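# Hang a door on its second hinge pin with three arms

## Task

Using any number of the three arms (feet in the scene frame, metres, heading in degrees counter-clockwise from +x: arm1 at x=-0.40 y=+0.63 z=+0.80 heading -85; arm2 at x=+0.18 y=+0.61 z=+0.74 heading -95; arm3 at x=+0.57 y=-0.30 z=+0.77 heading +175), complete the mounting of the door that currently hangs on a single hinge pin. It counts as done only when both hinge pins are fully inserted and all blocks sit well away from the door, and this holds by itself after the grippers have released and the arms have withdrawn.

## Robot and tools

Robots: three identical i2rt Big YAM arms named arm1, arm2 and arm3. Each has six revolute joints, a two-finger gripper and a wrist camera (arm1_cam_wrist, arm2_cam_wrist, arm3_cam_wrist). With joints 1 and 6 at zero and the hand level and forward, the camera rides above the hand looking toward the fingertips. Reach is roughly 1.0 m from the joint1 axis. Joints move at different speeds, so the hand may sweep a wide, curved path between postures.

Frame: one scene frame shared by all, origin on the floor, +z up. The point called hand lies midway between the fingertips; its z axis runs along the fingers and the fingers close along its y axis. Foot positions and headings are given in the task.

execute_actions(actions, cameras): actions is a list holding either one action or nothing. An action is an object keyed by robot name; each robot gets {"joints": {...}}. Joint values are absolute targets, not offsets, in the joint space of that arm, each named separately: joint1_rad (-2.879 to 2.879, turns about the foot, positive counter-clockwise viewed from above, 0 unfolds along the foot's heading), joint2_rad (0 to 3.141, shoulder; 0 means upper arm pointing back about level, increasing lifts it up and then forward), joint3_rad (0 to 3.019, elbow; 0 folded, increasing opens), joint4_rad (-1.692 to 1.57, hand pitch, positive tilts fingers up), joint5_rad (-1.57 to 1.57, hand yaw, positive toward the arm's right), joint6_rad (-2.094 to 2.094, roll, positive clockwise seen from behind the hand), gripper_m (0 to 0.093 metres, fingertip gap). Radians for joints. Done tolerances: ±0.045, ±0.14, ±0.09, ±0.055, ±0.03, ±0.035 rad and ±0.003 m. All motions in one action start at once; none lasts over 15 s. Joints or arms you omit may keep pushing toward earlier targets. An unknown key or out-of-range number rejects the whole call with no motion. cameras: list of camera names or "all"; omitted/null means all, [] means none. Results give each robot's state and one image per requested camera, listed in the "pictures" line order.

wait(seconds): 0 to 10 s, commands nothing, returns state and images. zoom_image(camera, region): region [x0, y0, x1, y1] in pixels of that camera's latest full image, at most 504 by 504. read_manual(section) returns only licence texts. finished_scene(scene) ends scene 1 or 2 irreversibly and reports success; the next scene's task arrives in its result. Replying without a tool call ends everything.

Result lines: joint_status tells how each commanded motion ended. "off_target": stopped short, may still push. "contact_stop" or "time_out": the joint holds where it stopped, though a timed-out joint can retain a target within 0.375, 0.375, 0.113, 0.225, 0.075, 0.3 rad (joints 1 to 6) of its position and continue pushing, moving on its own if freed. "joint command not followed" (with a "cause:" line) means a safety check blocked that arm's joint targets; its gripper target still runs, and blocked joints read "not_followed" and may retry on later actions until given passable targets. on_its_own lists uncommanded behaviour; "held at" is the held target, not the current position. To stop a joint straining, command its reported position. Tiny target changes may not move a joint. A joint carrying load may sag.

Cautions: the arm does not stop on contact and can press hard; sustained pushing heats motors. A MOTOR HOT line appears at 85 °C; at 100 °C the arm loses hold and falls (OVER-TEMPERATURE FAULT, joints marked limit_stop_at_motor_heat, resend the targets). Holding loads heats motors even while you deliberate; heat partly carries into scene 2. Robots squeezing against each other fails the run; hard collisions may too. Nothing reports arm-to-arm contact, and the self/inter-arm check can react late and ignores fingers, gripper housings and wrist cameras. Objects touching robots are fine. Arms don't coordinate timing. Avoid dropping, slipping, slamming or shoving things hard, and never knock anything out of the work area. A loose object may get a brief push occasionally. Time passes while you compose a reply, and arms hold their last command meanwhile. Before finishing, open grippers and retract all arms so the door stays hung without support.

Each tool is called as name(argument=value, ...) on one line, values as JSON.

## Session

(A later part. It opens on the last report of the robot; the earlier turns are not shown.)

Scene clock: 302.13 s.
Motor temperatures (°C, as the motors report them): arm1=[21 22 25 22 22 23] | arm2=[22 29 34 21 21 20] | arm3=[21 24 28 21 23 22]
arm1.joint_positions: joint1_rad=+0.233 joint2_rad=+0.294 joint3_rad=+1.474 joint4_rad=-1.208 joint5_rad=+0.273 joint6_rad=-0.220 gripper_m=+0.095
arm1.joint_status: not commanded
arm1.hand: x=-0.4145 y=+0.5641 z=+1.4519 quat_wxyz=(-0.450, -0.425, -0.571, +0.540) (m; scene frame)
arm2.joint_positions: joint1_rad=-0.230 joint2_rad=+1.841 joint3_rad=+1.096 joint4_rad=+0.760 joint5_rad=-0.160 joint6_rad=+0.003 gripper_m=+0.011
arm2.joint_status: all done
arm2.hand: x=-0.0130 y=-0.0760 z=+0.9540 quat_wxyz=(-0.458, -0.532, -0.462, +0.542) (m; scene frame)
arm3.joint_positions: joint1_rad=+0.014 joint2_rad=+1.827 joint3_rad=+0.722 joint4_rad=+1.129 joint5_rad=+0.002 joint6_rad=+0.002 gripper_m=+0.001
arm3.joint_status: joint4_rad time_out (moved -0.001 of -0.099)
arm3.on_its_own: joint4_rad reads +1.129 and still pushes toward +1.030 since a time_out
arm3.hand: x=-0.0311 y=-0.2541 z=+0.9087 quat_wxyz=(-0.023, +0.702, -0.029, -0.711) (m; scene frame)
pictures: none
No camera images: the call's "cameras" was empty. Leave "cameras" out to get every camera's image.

execute_actions(actions=[{"arm3":{"joints":{"joint2_rad":1.91,"joint4_rad":1.09}},"arm2":{"joints":{"gripper_m":0.03}}}], cameras=["arm3_cam_wrist"])

Scene clock: 308.03 s.
Motor temperatures (°C, as the motors report them): arm1=[21 22 25 22 22 23] | arm2=[22 29 34 21 21 20] | arm3=[21 24 28 21 23 22]
arm1.joint_positions: joint1_rad=+0.233 joint2_rad=+0.294 joint3_rad=+1.474 joint4_rad=-1.208 joint5_rad=+0.273 joint6_rad=-0.220 gripper_m=+0.095
arm1.joint_status: not commanded
arm1.hand: x=-0.4145 y=+0.5641 z=+1.4519 quat_wxyz=(-0.450, -0.425, -0.571, +0.540) (m; scene frame)
arm2.joint_positions: joint1_rad=-0.230 joint2_rad=+1.827 joint3_rad=+1.096 joint4_rad=+0.774 joint5_rad=-0.166 joint6_rad=+0.003 gripper_m=+0.030
arm2.joint_status: all done
arm2.hand: x=-0.0114 y=-0.0749 z=+0.9675 quat_wxyz=(-0.465, -0.522, -0.458, +0.549) (m; scene frame)
arm3.joint_positions: joint1_rad=+0.014 joint2_rad=+1.827 joint3_rad=+0.722 joint4_rad=+1.132 joint5_rad=+0.003 joint6_rad=+0.002 gripper_m=+0.001
arm3.joint_status: all done
arm3.hand: x=-0.0310 y=-0.2540 z=+0.9097 quat_wxyz=(-0.023, +0.700, -0.029, -0.713) (m; scene frame)
pictures: arm3_cam_wrist
Images, in order (width x height): arm3_cam_wrist 616x616.

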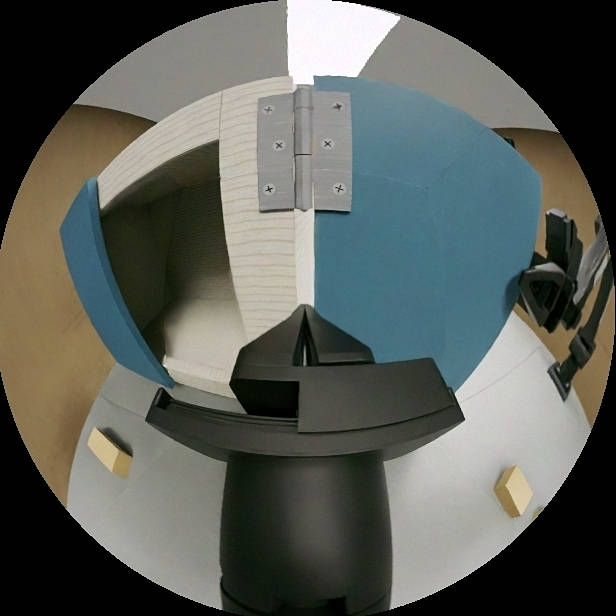

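execute_actions(actions=[{"arm3":{"joints":{"joint3_rad":0.70}},"arm2":{"joints":{"joint2_rad":1.66,"joint3_rad":0.83,"joint4_rad":0.85}}}], cameras=[])

execute_actions(actions=[{"arm2":{"joints":{"joint1_rad":-0.10,"joint5_rad":0.1,"joint2_rad":1.75,"joint3_rad":1.0,"joint4_rad":0.55,"gripper_m":0}}}], cameras=["arm2_cam_wrist"])

zoom_image(camera="arm2_cam_wrist", region=[260, 170, 380, 290])

Scene clock: 319.63 s.
Motor temperatures (°C, as the motors report them): arm1=[21 22 25 22 22 23] | arm2=[22 28 33 21 21 20] | arm3=[21 24 28 21 23 22]
arm1.joint_positions: joint1_rad=+0.233 joint2_rad=+0.294 joint3_rad=+1.474 joint4_rad=-1.208 joint5_rad=+0.273 joint6_rad=-0.220 gripper_m=+0.095
arm1.joint_status: not commanded
arm1.hand: x=-0.4145 y=+0.5641 z=+1.4519 quat_wxyz=(-0.450, -0.425, -0.571, +0.540) (m; scene frame)
arm2.joint_positions: joint1_rad=-0.230 joint2_rad=+1.654 joint3_rad=+0.837 joint4_rad=+0.831 joint5_rad=-0.166 joint6_rad=+0.003 gripper_m=+0.030
arm2.joint_status: all done
arm2.hand: x=+0.0149 y=+0.0064 z=+0.9596 quat_wxyz=(-0.460, -0.531, -0.464, +0.540) (m; scene frame)
arm3.joint_positions: joint1_rad=+0.014 joint2_rad=+1.827 joint3_rad=+0.722 joint4_rad=+1.132 joint5_rad=+0.003 joint6_rad=+0.002 gripper_m=+0.001
arm3.joint_status: all done
arm3.hand: x=-0.0310 y=-0.2540 z=+0.9097 quat_wxyz=(-0.023, +0.700, -0.029, -0.713) (m; scene frame)
pictures: none
No camera images: the call's "cameras" was empty. Leave "cameras" out to get every camera's image.

Scene clock: 320.70 s.
Motor temperatures (°C, as the motors report them): arm1=[21 22 25 22 22 23] | arm2=[22 28 33 21 21 20] | arm3=[21 24 28 21 23 22]
arm1.joint_positions: joint1_rad=+0.233 joint2_rad=+0.294 joint3_rad=+1.474 joint4_rad=-1.208 joint5_rad=+0.273 joint6_rad=-0.220 gripper_m=+0.095
arm1.joint_status: not commanded
arm1.hand: x=-0.4145 y=+0.5641 z=+1.4519 quat_wxyz=(-0.450, -0.425, -0.571, +0.540) (m; scene frame)
arm2.joint_positions: joint1_rad=-0.095 joint2_rad=+1.755 joint3_rad=+0.951 joint4_rad=+0.568 joint5_rad=+0.096 joint6_rad=+0.003 gripper_m=+0.000
arm2.joint_status: all done
arm2.hand: x=+0.0459 y=-0.0366 z=+0.8896 quat_wxyz=(-0.362, -0.621, -0.484, +0.500) (m; scene frame)
arm3.joint_positions: joint1_rad=+0.014 joint2_rad=+1.827 joint3_rad=+0.722 joint4_rad=+1.132 joint5_rad=+0.003 joint6_rad=+0.002 gripper_m=+0.001
arm3.joint_status: not commanded
arm3.hand: x=-0.0310 y=-0.2540 z=+0.9097 quat_wxyz=(-0.023, +0.700, -0.029, -0.713) (m; scene frame)
pictures: arm2_cam_wrist
Images, in order (width x height): arm2_cam_wrist 616x616.

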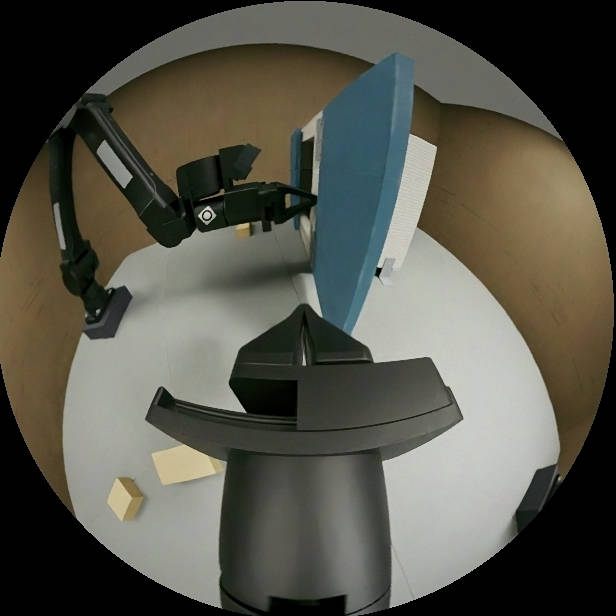

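Region (260, 170, 380, 290) of arm2_cam_wrist's 616x616 image, scaled by 4.200, with more detail than that image has.

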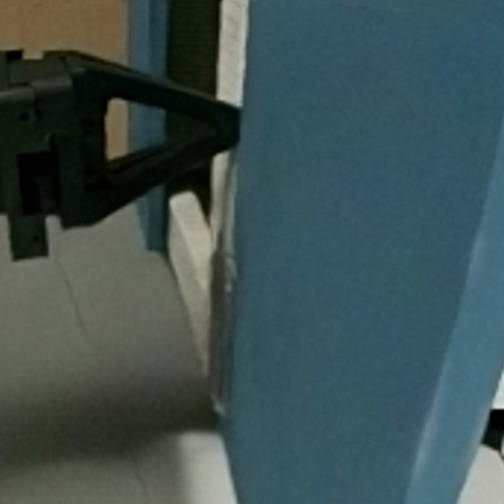

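execute_actions(actions=[{"arm3":{"joints":{"joint2_rad":1.72,"joint4_rad":1.12,"joint3_rad":0.62}}}], cameras=[])

execute_actions(actions=[{"arm3":{"joints":{"joint2_rad":1.62,"joint4_rad":0.75,"joint3_rad":0.58,"gripper_m":0.09}}}], cameras=["arm3_cam_wrist","arm2_cam_wrist"])

zoom_image(camera="arm3_cam_wrist", region=[280, 215, 335, 325])

zoom_image(camera="arm2_cam_wrist", region=[290, 190, 340, 280])

Scene clock: 328.57 s.
Motor temperatures (°C, as the motors report them): arm1=[21 22 25 22 22 23] | arm2=[22 28 34 21 21 20] | arm3=[21 24 28 21 23 22]
arm1.joint_positions: joint1_rad=+0.233 joint2_rad=+0.294 joint3_rad=+1.474 joint4_rad=-1.208 joint5_rad=+0.273 joint6_rad=-0.220 gripper_m=+0.095
arm1.joint_status: not commanded
arm1.hand: x=-0.4145 y=+0.5641 z=+1.4519 quat_wxyz=(-0.450, -0.425, -0.571, +0.540) (m; scene frame)
arm2.joint_positions: joint1_rad=-0.095 joint2_rad=+1.755 joint3_rad=+0.951 joint4_rad=+0.568 joint5_rad=+0.096 joint6_rad=+0.003 gripper_m=+0.000
arm2.joint_status: not commanded
arm2.hand: x=+0.0459 y=-0.0366 z=+0.8896 quat_wxyz=(-0.362, -0.621, -0.484, +0.500) (m; scene frame)
arm3.joint_positions: joint1_rad=+0.014 joint2_rad=+1.734 joint3_rad=+0.613 joint4_rad=+1.123 joint5_rad=+0.003 joint6_rad=+0.002 gripper_m=+0.001
arm3.joint_status: all done
arm3.hand: x=+0.0076 y=-0.2567 z=+0.9144 quat_wxyz=(-0.023, +0.710, -0.029, -0.704) (m; scene frame)
pictures: none
No camera images: the call's "cameras" was empty. Leave "cameras" out to get every camera's image.

Scene clock: 329.67 s.
Motor temperatures (°C, as the motors report them): arm1=[21 22 25 22 22 23] | arm2=[22 28 34 21 21 20] | arm3=[21 24 28 21 23 22]
arm1.joint_positions: joint1_rad=+0.233 joint2_rad=+0.294 joint3_rad=+1.474 joint4_rad=-1.208 joint5_rad=+0.273 joint6_rad=-0.220 gripper_m=+0.095
arm1.joint_status: not commanded
arm1.hand: x=-0.4145 y=+0.5641 z=+1.4519 quat_wxyz=(-0.450, -0.425, -0.571, +0.540) (m; scene frame)
arm2.joint_positions: joint1_rad=-0.095 joint2_rad=+1.755 joint3_rad=+0.951 joint4_rad=+0.568 joint5_rad=+0.096 joint6_rad=+0.003 gripper_m=+0.000
arm2.joint_status: not commanded
arm2.hand: x=+0.0459 y=-0.0366 z=+0.8896 quat_wxyz=(-0.362, -0.621, -0.484, +0.500) (m; scene frame)
arm3.joint_positions: joint1_rad=+0.014 joint2_rad=+1.636 joint3_rad=+0.581 joint4_rad=+0.761 joint5_rad=+0.003 joint6_rad=+0.002 gripper_m=+0.090
arm3.joint_status: all done
arm3.hand: x=+0.0322 y=-0.2588 z=+0.8659 quat_wxyz=(-0.019, +0.805, -0.032, -0.592) (m; scene frame)
pictures: arm2_cam_wrist, arm3_cam_wrist
Images, in order (width x height): arm2_cam_wrist 616x616, arm3_cam_wrist 616x616.

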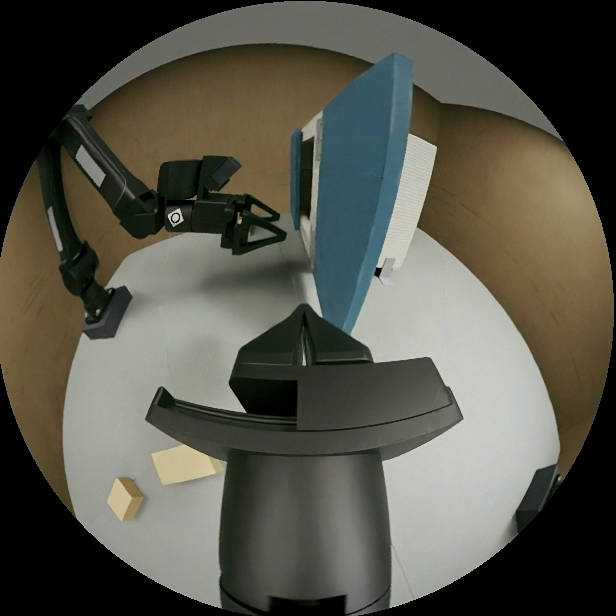

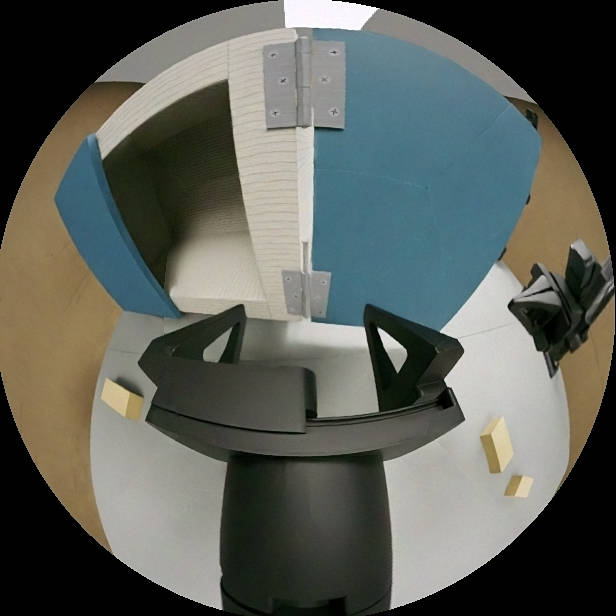

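Region (280, 215, 335, 325) of arm3_cam_wrist's 616x616 image, scaled by 4.582, with more detail than that image has.

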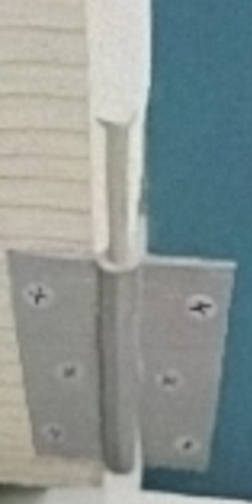

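Region (290, 190, 340, 280) of arm2_cam_wrist's 616x616 image, scaled by 5.600, with more detail than that image has.

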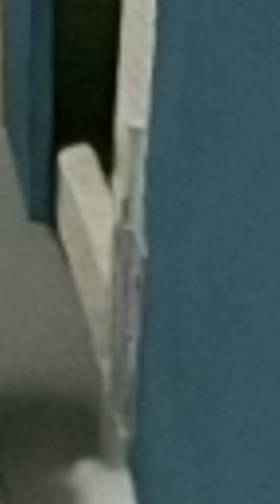

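execute_actions(actions=[{"arm3":{"joints":{"joint2_rad":1.75,"joint4_rad":1.12,"joint3_rad":0.70,"gripper_m":0.0}}}], cameras=[])

execute_actions(actions=[{"arm3":{"joints":{"joint2_rad":1.81,"joint3_rad":0.752}}}], cameras=[])

execute_actions(actions=[{"arm3":{"joints":{"joint2_rad":1.90,"joint4_rad":1.14,"joint3_rad":0.715}}}], cameras=["arm2_cam_wrist"])

zoom_image(camera="arm2_cam_wrist", region=[270, 190, 350, 280])

Scene clock: 337.73 s.
Motor temperatures (°C, as the motors report them): arm1=[21 22 25 22 22 23] | arm2=[22 27 34 21 21 20] | arm3=[21 24 28 21 23 22]
arm1.joint_positions: joint1_rad=+0.233 joint2_rad=+0.294 joint3_rad=+1.474 joint4_rad=-1.208 joint5_rad=+0.273 joint6_rad=-0.220 gripper_m=+0.095
arm1.joint_status: not commanded
arm1.hand: x=-0.4145 y=+0.5641 z=+1.4519 quat_wxyz=(-0.450, -0.425, -0.571, +0.540) (m; scene frame)
arm2.joint_positions: joint1_rad=-0.095 joint2_rad=+1.755 joint3_rad=+0.951 joint4_rad=+0.568 joint5_rad=+0.096 joint6_rad=+0.003 gripper_m=+0.000
arm2.joint_status: not commanded
arm2.hand: x=+0.0459 y=-0.0366 z=+0.8896 quat_wxyz=(-0.362, -0.621, -0.484, +0.500) (m; scene frame)
arm3.joint_positions: joint1_rad=+0.014 joint2_rad=+1.748 joint3_rad=+0.660 joint4_rad=+1.094 joint5_rad=+0.003 joint6_rad=+0.002 gripper_m=+0.001
arm3.joint_status: all done
arm3.hand: x=-0.0087 y=-0.2555 z=+0.9193 quat_wxyz=(-0.023, +0.708, -0.029, -0.705) (m; scene frame)
pictures: none
No camera images: the call's "cameras" was empty. Leave "cameras" out to get every camera's image.

Scene clock: 338.47 s.
Motor temperatures (°C, as the motors report them): arm1=[21 22 25 22 22 23] | arm2=[22 27 34 21 21 20] | arm3=[21 24 28 21 23 22]
arm1.joint_positions: joint1_rad=+0.233 joint2_rad=+0.294 joint3_rad=+1.474 joint4_rad=-1.208 joint5_rad=+0.273 joint6_rad=-0.220 gripper_m=+0.095
arm1.joint_status: not commanded
arm1.hand: x=-0.4145 y=+0.5641 z=+1.4519 quat_wxyz=(-0.450, -0.425, -0.571, +0.540) (m; scene frame)
arm2.joint_positions: joint1_rad=-0.095 joint2_rad=+1.755 joint3_rad=+0.951 joint4_rad=+0.568 joint5_rad=+0.096 joint6_rad=+0.003 gripper_m=+0.000
arm2.joint_status: not commanded
arm2.hand: x=+0.0459 y=-0.0366 z=+0.8896 quat_wxyz=(-0.362, -0.621, -0.484, +0.500) (m; scene frame)
arm3.joint_positions: joint1_rad=+0.014 joint2_rad=+1.797 joint3_rad=+0.713 joint4_rad=+1.096 joint5_rad=+0.003 joint6_rad=+0.002 gripper_m=+0.001
arm3.joint_status: all done
arm3.hand: x=-0.0277 y=-0.2542 z=+0.9140 quat_wxyz=(-0.023, +0.706, -0.029, -0.707) (m; scene frame)
pictures: none
No camera images: the call's "cameras" was empty. Leave "cameras" out to get every camera's image.

Scene clock: 339.20 s.
Motor temperatures (°C, as the motors report them): arm1=[21 22 25 22 22 23] | arm2=[22 27 34 21 21 20] | arm3=[21 24 28 21 23 22]
arm1.joint_positions: joint1_rad=+0.233 joint2_rad=+0.294 joint3_rad=+1.474 joint4_rad=-1.208 joint5_rad=+0.273 joint6_rad=-0.220 gripper_m=+0.095
arm1.joint_status: not commanded
arm1.hand: x=-0.4145 y=+0.5641 z=+1.4519 quat_wxyz=(-0.450, -0.425, -0.571, +0.540) (m; scene frame)
arm2.joint_positions: joint1_rad=-0.095 joint2_rad=+1.755 joint3_rad=+0.951 joint4_rad=+0.568 joint5_rad=+0.096 joint6_rad=+0.003 gripper_m=+0.000
arm2.joint_status: not commanded
arm2.hand: x=+0.0459 y=-0.0366 z=+0.8896 quat_wxyz=(-0.362, -0.621, -0.484, +0.500) (m; scene frame)
arm3.joint_positions: joint1_rad=+0.014 joint2_rad=+1.890 joint3_rad=+0.713 joint4_rad=+1.121 joint5_rad=+0.003 joint6_rad=+0.002 gripper_m=+0.001
arm3.joint_status: all done
arm3.hand: x=-0.0269 y=-0.2545 z=+0.8669 quat_wxyz=(-0.022, +0.729, -0.030, -0.683) (m; scene frame)
pictures: arm2_cam_wrist
Images, in order (width x height): arm2_cam_wrist 616x616.

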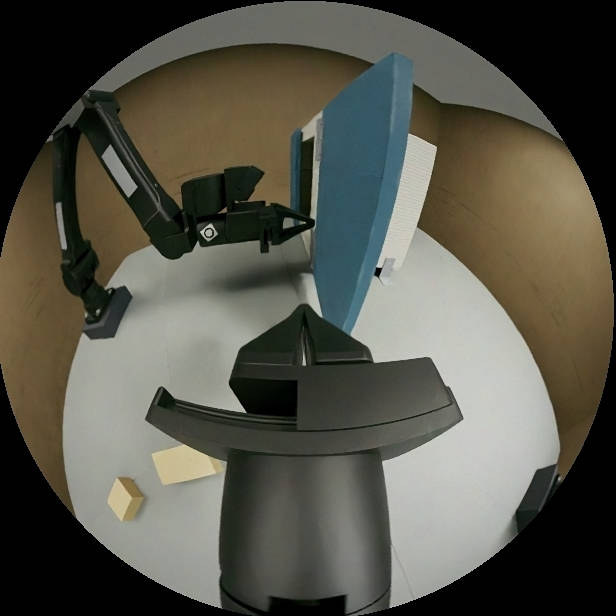

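Region (270, 190, 350, 280) of arm2_cam_wrist's 616x616 image, scaled by 5.600, with more detail than that image has.

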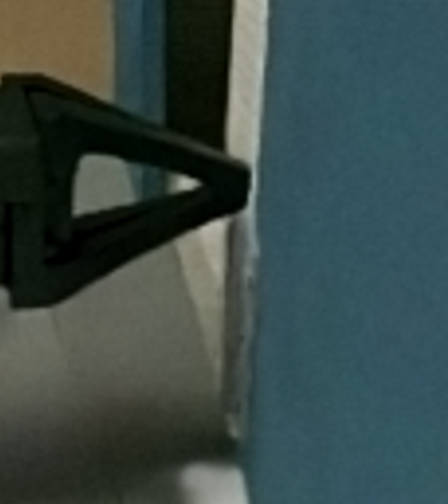

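execute_actions(actions=[{"arm3":{"joints":{"joint2_rad":1.935,"joint4_rad":1.11}},"arm2":{"joints":{"joint1_rad":0.2,"joint2_rad":1.2,"joint3_rad":0.8,"joint4_rad":0.2}}}], cameras=[])

execute_actions(actions=[{"arm3":{"joints":{"joint2_rad":1.75}}}], cameras=[])

execute_actions(actions=[{"arm3":{"joints":{"joint2_rad":1.60,"joint4_rad":0.75,"joint3_rad":0.56,"gripper_m":0.09}}}], cameras=["arm3_cam_wrist"])

zoom_image(camera="arm3_cam_wrist", region=[270, 240, 345, 335])

zoom_image(camera="arm3_cam_wrist", region=[255, 20, 355, 150])

Scene clock: 345.60 s.
Motor temperatures (°C, as the motors report them): arm1=[21 22 25 22 22 23] | arm2=[22 27 34 21 21 20] | arm3=[21 24 28 21 23 22]
arm1.joint_positions: joint1_rad=+0.233 joint2_rad=+0.294 joint3_rad=+1.474 joint4_rad=-1.208 joint5_rad=+0.273 joint6_rad=-0.220 gripper_m=+0.095
arm1.joint_status: not commanded
arm1.hand: x=-0.4145 y=+0.5641 z=+1.4519 quat_wxyz=(-0.450, -0.425, -0.571, +0.540) (m; scene frame)
arm2.joint_positions: joint1_rad=+0.203 joint2_rad=+1.193 joint3_rad=+0.804 joint4_rad=+0.217 joint5_rad=+0.099 joint6_rad=+0.003 gripper_m=+0.000
arm2.joint_status: all done
arm2.hand: x=+0.2294 y=+0.0709 z=+1.0514 quat_wxyz=(-0.451, -0.531, -0.554, +0.455) (m; scene frame)
arm3.joint_positions: joint1_rad=+0.014 joint2_rad=+1.899 joint3_rad=+0.713 joint4_rad=+1.123 joint5_rad=+0.003 joint6_rad=+0.002 gripper_m=+0.001
arm3.joint_status: all done
arm3.hand: x=-0.0266 y=-0.2546 z=+0.8624 quat_wxyz=(-0.022, +0.732, -0.030, -0.680) (m; scene frame)
pictures: none
No camera images: the call's "cameras" was empty. Leave "cameras" out to get every camera's image.

Scene clock: 346.70 s.
Motor temperatures (°C, as the motors report them): arm1=[21 22 25 22 22 23] | arm2=[22 27 34 21 21 20] | arm3=[21 24 28 21 23 22]
arm1.joint_positions: joint1_rad=+0.233 joint2_rad=+0.294 joint3_rad=+1.474 joint4_rad=-1.208 joint5_rad=+0.273 joint6_rad=-0.220 gripper_m=+0.095
arm1.joint_status: not commanded
arm1.hand: x=-0.4145 y=+0.5641 z=+1.4519 quat_wxyz=(-0.450, -0.425, -0.571, +0.540) (m; scene frame)
arm2.joint_positions: joint1_rad=+0.203 joint2_rad=+1.193 joint3_rad=+0.804 joint4_rad=+0.217 joint5_rad=+0.099 joint6_rad=+0.003 gripper_m=+0.000
arm2.joint_status: not commanded
arm2.hand: x=+0.2294 y=+0.0709 z=+1.0514 quat_wxyz=(-0.451, -0.531, -0.554, +0.455) (m; scene frame)
arm3.joint_positions: joint1_rad=+0.014 joint2_rad=+1.758 joint3_rad=+0.713 joint4_rad=+1.115 joint5_rad=+0.003 joint6_rad=+0.002 gripper_m=+0.001
arm3.joint_status: all done
arm3.hand: x=-0.0265 y=-0.2541 z=+0.9414 quat_wxyz=(-0.024, +0.685, -0.028, -0.728) (m; scene frame)
pictures: none
No camera images: the call's "cameras" was empty. Leave "cameras" out to get every camera's image.

Scene clock: 347.77 s.
Motor temperatures (°C, as the motors report them): arm1=[21 22 25 22 22 23] | arm2=[22 27 34 21 21 20] | arm3=[21 24 28 21 23 22]
arm1.joint_positions: joint1_rad=+0.233 joint2_rad=+0.294 joint3_rad=+1.474 joint4_rad=-1.208 joint5_rad=+0.273 joint6_rad=-0.220 gripper_m=+0.095
arm1.joint_status: not commanded
arm1.hand: x=-0.4145 y=+0.5641 z=+1.4519 quat_wxyz=(-0.450, -0.425, -0.571, +0.540) (m; scene frame)
arm2.joint_positions: joint1_rad=+0.203 joint2_rad=+1.193 joint3_rad=+0.804 joint4_rad=+0.217 joint5_rad=+0.099 joint6_rad=+0.003 gripper_m=+0.000
arm2.joint_status: not commanded
arm2.hand: x=+0.2294 y=+0.0709 z=+1.0514 quat_wxyz=(-0.451, -0.531, -0.554, +0.455) (m; scene frame)
arm3.joint_positions: joint1_rad=+0.014 joint2_rad=+1.619 joint3_rad=+0.562 joint4_rad=+0.761 joint5_rad=+0.000 joint6_rad=+0.002 gripper_m=+0.090
arm3.joint_status: all done
arm3.hand: x=+0.0393 y=-0.2599 z=+0.8664 quat_wxyz=(-0.018, +0.806, -0.031, -0.591) (m; scene frame)
pictures: arm3_cam_wrist
Images, in order (width x height): arm3_cam_wrist 616x616.

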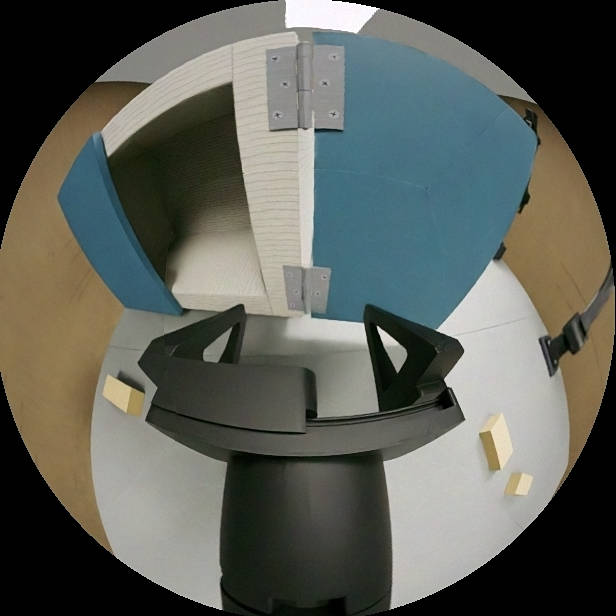

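Region (270, 240, 345, 335) of arm3_cam_wrist's 616x616 image, scaled by 5.305, with more detail than that image has; it fills the left 398 columns of this view, and the rest is white.

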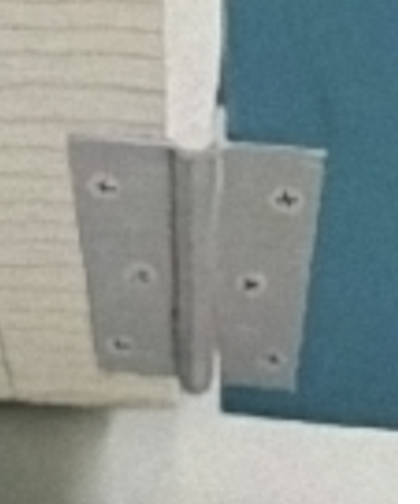

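Region (255, 20, 355, 150) of arm3_cam_wrist's 616x616 image, scaled by 3.877, with more detail than that image has; it fills the left 388 columns of this view, and the rest is white.

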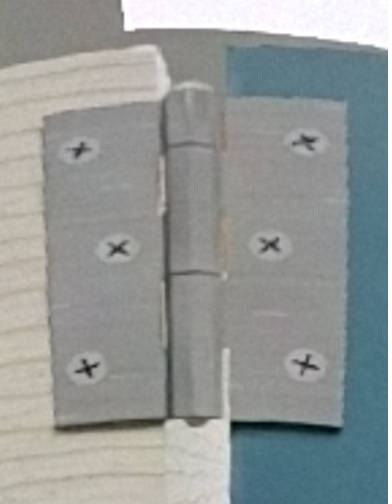

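execute_actions(actions=[{"arm3":{"joints":{"joint2_rad":0.9,"joint4_rad":-0.3,"joint3_rad":0.7}},"arm2":{"joints":{"joint2_rad":0.8,"joint3_rad":0.8,"joint4_rad":-0.4,"gripper_m":0.09}}}])

Scene clock: 351.40 s.
Motor temperatures (°C, as the motors report them): arm1=[21 22 25 22 22 23] | arm2=[22 27 34 21 21 20] | arm3=[21 24 28 21 23 22]
arm1.joint_positions: joint1_rad=+0.233 joint2_rad=+0.294 joint3_rad=+1.474 joint4_rad=-1.208 joint5_rad=+0.273 joint6_rad=-0.220 gripper_m=+0.095
arm1.joint_status: not commanded
arm1.hand: x=-0.4145 y=+0.5641 z=+1.4519 quat_wxyz=(-0.450, -0.425, -0.571, +0.540) (m; scene frame)
arm2.joint_positions: joint1_rad=+0.203 joint2_rad=+0.799 joint3_rad=+0.804 joint4_rad=-0.383 joint5_rad=+0.099 joint6_rad=+0.003 gripper_m=+0.090
arm2.joint_status: all done
arm2.hand: x=+0.2152 y=+0.1939 z=+1.0930 quat_wxyz=(-0.387, -0.570, -0.603, +0.403) (m; scene frame)
arm3.joint_positions: joint1_rad=+0.014 joint2_rad=+0.907 joint3_rad=+0.654 joint4_rad=-0.289 joint5_rad=+0.000 joint6_rad=+0.002 gripper_m=+0.090
arm3.joint_status: all done
arm3.hand: x=+0.1461 y=-0.2665 z=+1.0147 quat_wxyz=(-0.014, +0.873, -0.033, -0.487) (m; scene frame)
pictures: arm1_cam_wrist, arm2_cam_wrist, arm3_cam_wrist
Images, in order (width x height): arm1_cam_wrist 616x616, arm2_cam_wrist 616x616, arm3_cam_wrist 616x616.

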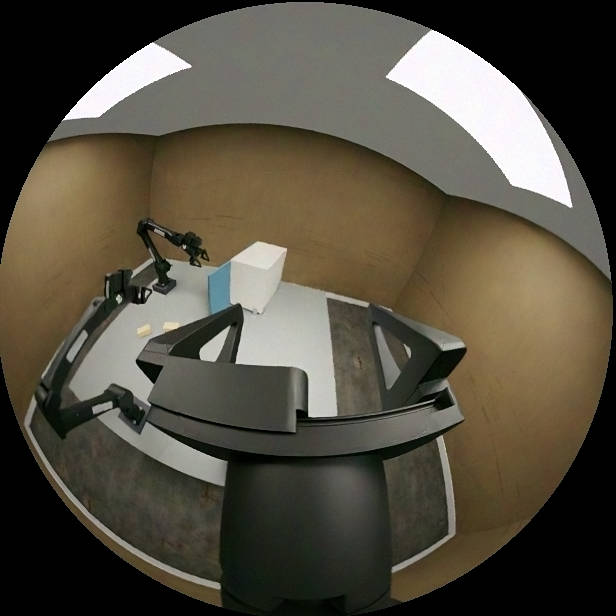

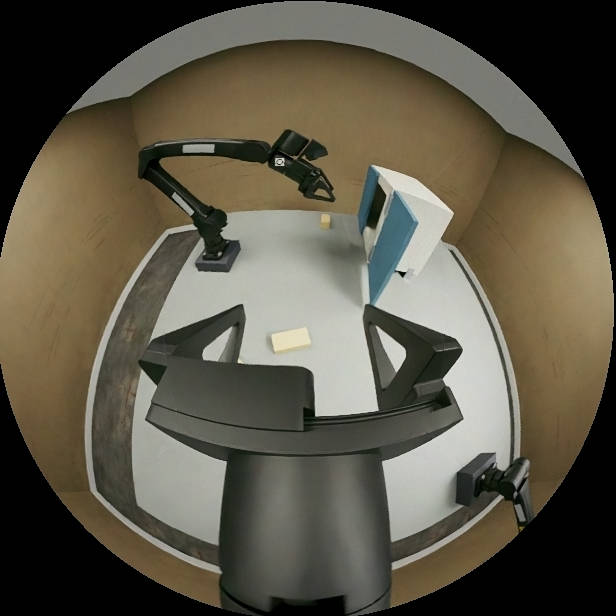

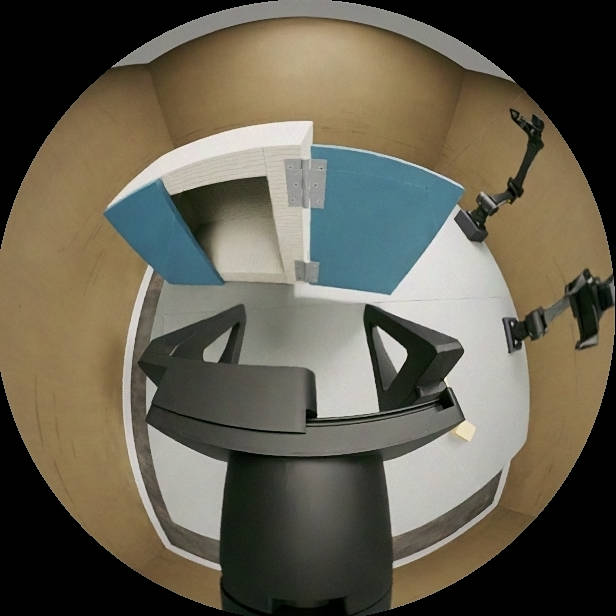

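Pulling arm3 a bit further back, then finishing.

execute_actions(actions=[{"arm3":{"joints":{"joint2_rad":0.45,"joint4_rad":-0.7}}}], cameras=[])

finished_scene(scene=1)

Scene clock: 354.57 s.
Motor temperatures (°C, as the motors report them): arm1=[21 22 25 22 22 23] | arm2=[22 26 34 21 21 20] | arm3=[21 24 30 21 23 22]
arm1.joint_positions: joint1_rad=+0.233 joint2_rad=+0.294 joint3_rad=+1.474 joint4_rad=-1.208 joint5_rad=+0.273 joint6_rad=-0.220 gripper_m=+0.095
arm1.joint_status: not commanded
arm1.hand: x=-0.4145 y=+0.5641 z=+1.4519 quat_wxyz=(-0.450, -0.425, -0.571, +0.540) (m; scene frame)
arm2.joint_positions: joint1_rad=+0.203 joint2_rad=+0.799 joint3_rad=+0.804 joint4_rad=-0.383 joint5_rad=+0.099 joint6_rad=+0.003 gripper_m=+0.090
arm2.joint_status: not commanded
arm2.hand: x=+0.2152 y=+0.1939 z=+1.0930 quat_wxyz=(-0.387, -0.570, -0.603, +0.403) (m; scene frame)
arm3.joint_positions: joint1_rad=+0.014 joint2_rad=+0.446 joint3_rad=+0.654 joint4_rad=-0.689 joint5_rad=+0.000 joint6_rad=+0.002 gripper_m=+0.090
arm3.joint_status: all done
arm3.hand: x=+0.2664 y=-0.2745 z=+1.0880 quat_wxyz=(-0.015, +0.857, -0.033, -0.514) (m; scene frame)
pictures: none
No camera images: the call's "cameras" was empty. Leave "cameras" out to get every camera's image.

The scene is finished: the task was done.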